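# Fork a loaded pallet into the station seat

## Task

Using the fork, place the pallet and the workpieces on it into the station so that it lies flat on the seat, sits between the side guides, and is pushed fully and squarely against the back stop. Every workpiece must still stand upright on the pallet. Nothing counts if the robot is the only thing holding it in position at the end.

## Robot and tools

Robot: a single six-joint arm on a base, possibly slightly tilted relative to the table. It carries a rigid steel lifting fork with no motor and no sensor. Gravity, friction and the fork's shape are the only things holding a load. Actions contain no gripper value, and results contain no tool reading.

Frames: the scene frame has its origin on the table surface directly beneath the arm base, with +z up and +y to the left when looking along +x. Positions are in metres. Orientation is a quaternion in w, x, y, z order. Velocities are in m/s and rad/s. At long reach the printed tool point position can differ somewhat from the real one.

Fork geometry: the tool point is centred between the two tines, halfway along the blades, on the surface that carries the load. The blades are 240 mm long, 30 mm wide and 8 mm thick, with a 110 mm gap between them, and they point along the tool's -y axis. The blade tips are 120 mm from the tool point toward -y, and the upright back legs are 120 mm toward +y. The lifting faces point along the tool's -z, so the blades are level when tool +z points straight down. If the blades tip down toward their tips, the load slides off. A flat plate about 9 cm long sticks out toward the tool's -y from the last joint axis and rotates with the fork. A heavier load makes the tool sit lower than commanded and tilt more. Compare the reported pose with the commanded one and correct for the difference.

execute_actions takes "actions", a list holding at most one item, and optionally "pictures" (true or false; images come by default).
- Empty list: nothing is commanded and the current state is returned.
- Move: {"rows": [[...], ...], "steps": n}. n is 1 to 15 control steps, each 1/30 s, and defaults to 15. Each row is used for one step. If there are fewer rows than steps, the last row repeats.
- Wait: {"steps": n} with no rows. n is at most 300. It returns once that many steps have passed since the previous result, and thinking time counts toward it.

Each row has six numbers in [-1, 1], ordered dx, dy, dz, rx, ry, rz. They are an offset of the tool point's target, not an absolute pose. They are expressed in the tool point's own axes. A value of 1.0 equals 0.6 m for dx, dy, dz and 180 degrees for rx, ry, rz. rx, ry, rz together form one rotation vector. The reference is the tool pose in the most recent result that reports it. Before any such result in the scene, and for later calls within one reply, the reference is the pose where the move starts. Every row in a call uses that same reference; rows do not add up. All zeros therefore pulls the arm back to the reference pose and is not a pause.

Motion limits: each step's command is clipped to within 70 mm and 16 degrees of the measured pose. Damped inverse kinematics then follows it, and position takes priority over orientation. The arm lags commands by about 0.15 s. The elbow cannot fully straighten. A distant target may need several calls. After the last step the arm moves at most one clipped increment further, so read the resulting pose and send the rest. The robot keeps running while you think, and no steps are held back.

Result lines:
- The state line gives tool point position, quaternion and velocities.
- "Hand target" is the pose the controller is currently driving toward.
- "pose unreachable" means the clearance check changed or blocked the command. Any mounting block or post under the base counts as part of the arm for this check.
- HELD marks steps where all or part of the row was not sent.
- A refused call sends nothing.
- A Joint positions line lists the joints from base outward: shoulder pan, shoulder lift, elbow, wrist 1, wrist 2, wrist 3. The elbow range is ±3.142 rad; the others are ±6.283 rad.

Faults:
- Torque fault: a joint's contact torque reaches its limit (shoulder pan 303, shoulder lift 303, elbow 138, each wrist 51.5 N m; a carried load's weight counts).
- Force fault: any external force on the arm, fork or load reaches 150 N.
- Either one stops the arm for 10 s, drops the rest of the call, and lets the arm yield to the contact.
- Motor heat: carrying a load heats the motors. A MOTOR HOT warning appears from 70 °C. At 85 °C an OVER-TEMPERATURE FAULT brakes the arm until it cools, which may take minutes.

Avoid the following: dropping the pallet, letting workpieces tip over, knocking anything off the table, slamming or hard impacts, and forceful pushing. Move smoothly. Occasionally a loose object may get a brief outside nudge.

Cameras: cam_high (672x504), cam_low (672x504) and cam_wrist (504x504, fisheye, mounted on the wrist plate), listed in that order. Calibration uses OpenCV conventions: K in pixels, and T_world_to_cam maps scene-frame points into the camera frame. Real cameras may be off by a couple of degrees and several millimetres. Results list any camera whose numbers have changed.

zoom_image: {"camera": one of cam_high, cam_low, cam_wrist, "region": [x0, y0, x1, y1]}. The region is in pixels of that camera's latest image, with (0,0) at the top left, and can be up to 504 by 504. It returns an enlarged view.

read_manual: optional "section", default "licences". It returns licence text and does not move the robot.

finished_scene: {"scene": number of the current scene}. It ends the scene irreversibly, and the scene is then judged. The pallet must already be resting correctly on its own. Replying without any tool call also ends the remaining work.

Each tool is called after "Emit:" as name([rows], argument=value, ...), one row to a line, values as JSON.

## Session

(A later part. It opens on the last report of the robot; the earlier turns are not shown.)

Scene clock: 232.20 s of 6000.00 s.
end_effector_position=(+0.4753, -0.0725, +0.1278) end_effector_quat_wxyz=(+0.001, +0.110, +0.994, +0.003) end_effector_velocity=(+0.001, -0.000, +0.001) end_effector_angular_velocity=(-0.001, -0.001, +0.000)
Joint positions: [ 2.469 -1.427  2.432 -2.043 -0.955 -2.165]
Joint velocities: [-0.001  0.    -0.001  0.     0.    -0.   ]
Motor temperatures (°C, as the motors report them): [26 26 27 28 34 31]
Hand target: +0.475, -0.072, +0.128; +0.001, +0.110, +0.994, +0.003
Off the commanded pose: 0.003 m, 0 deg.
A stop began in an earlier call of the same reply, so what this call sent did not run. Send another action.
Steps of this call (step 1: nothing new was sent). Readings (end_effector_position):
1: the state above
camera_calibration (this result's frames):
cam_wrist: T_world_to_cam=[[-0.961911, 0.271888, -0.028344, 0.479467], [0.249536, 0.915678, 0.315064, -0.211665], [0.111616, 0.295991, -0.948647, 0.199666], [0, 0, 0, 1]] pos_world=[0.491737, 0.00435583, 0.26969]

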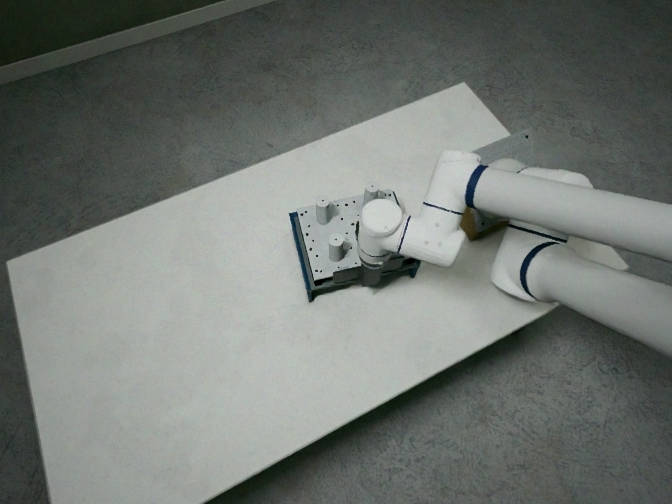

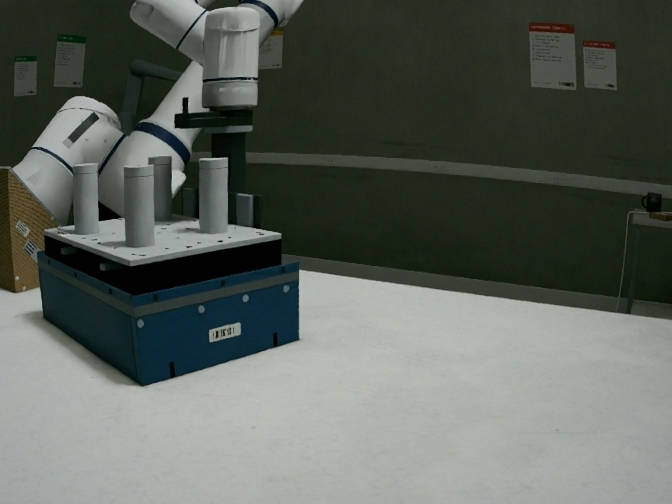

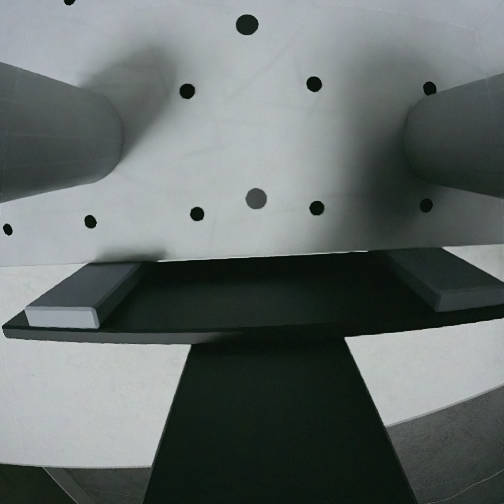

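Emit:
execute_actions([
  {"rows":[[0,0.01,0.004,0,0,0],[0,0.03,0.004,0,0,0],[0,0.06,0.004,0,0,0],[0,0.1,0.004,0,0,0],[0,0.25,0.004,0,0,0]]},
], pictures=false)

Emit:
execute_actions([
  {"rows":[[0,0.25,0,0,0,0]]},
])

Emit:
zoom_image(camera="cam_high", region=[275,170,435,300])

Emit:
zoom_image(camera="cam_low", region=[20,220,200,320])

Scene clock: 240.20 s of 6000.00 s.
end_effector_position=(+0.5065, +0.0653, +0.1252) end_effector_quat_wxyz=(+0.001, +0.110, +0.994, +0.004) end_effector_velocity=(+0.018, +0.089, +0.010) end_effector_angular_velocity=(-0.019, +0.003, -0.015)
Joint positions: [ 2.67  -1.576  2.369 -1.971 -0.864 -1.939]
Joint velocities: [ 0.127 -0.084 -0.066  0.039  0.031  0.177]
Motor temperatures (°C, as the motors report them): [26 26 27 28 34 31]
Hand target: +0.508, +0.073, +0.126; +0.001, +0.110, +0.994, +0.003
Off the commanded pose: 0.009 m, 0 deg.
Steps of this call (steps 1 to 90: nothing new was sent; then 4.50 s passed at rest; steps 91 to 105: all 15 steps of this action). Readings (end_effector_position):
91: (+0.4753, -0.0724, +0.1278)
92: (+0.4755, -0.0710, +0.1273)
94: (+0.4783, -0.0581, +0.1258)
98: (+0.4915, -0.0024, +0.1233)
105: the state above

Scene clock: 240.70 s of 6000.00 s.
end_effector_position=(+0.5383, +0.2086, +0.1261) end_effector_quat_wxyz=(+0.001, +0.109, +0.994, +0.004) end_effector_velocity=(+0.011, +0.032, +0.003) end_effector_angular_velocity=(-0.013, -0.005, -0.007)
Joint positions: [ 2.871 -1.65   2.25  -1.953 -0.803 -1.681]
Joint velocities: [ 0.048 -0.004 -0.037 -0.017  0.     0.081]
Motor temperatures (°C, as the motors report them): [26 26 27 28 34 31]
Hand target: +0.539, +0.211, +0.126; +0.001, +0.110, +0.994, +0.003
Off the commanded pose: 0.003 m, 0 deg.
Steps of this call (steps 1 to 15: all 15 steps of this action). Readings (end_effector_position):
1: (+0.5072, +0.0688, +0.1254)
2: (+0.5095, +0.0822, +0.1246)
4: (+0.5179, +0.1139, +0.1250)
8: (+0.5304, +0.1744, +0.1248)
15: the state above
camera_calibration (this result's frames):
cam_wrist: T_world_to_cam=[[-0.962479, 0.269975, -0.0273244, 0.464173], [0.247805, 0.915514, 0.316902, -0.483509], [0.110572, 0.298241, -0.948065, 0.107794], [0, 0, 0, 1]] pos_world=[0.554654, 0.285195, 0.268104]

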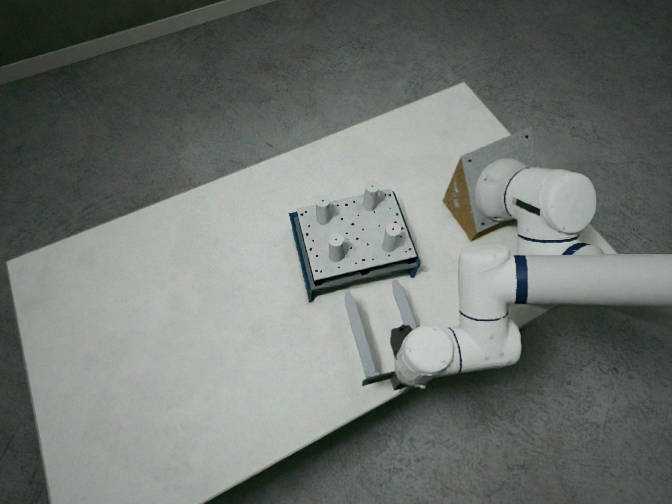

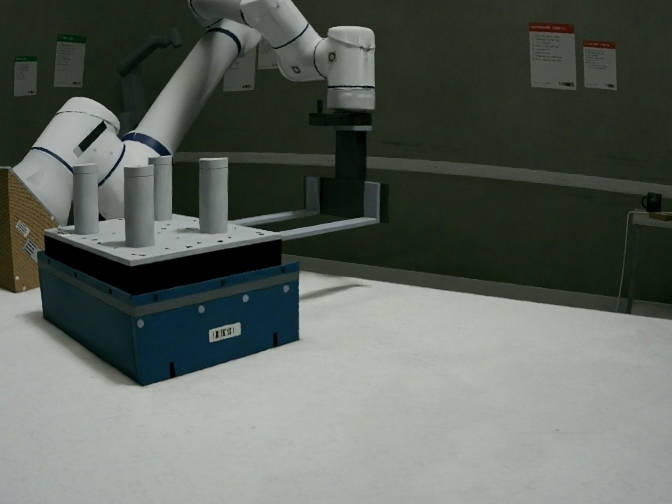

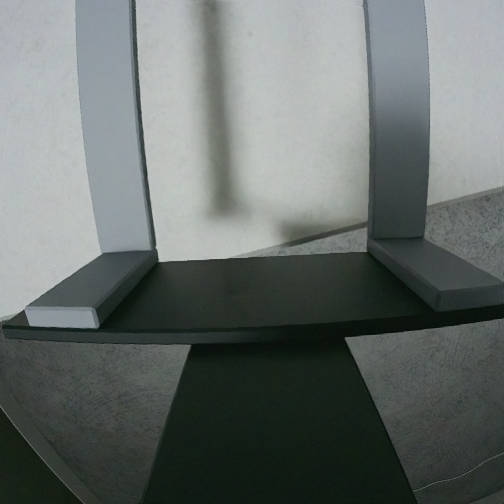

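Region (275, 170, 435, 300) of cam_high's 672x504 image, scaled by 3.150, with more detail than that image has; it fills the top 410 rows of this view, and the rest is white.

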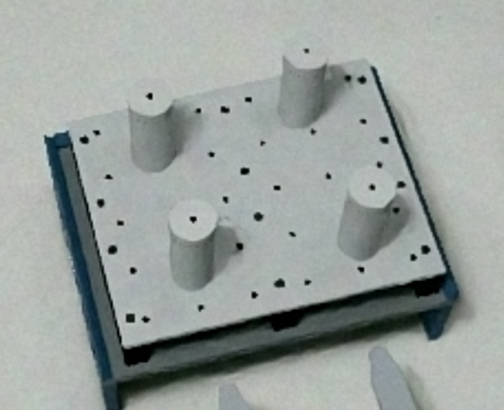

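Region (20, 220, 200, 320) of cam_low's 672x504 image, scaled by 2.800, with more detail than that image has.

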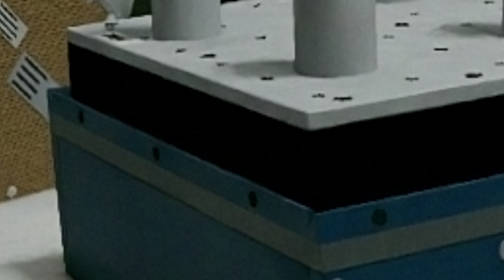

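Emit:
finished_scene(scene=1)

The scene is finished: the task was done.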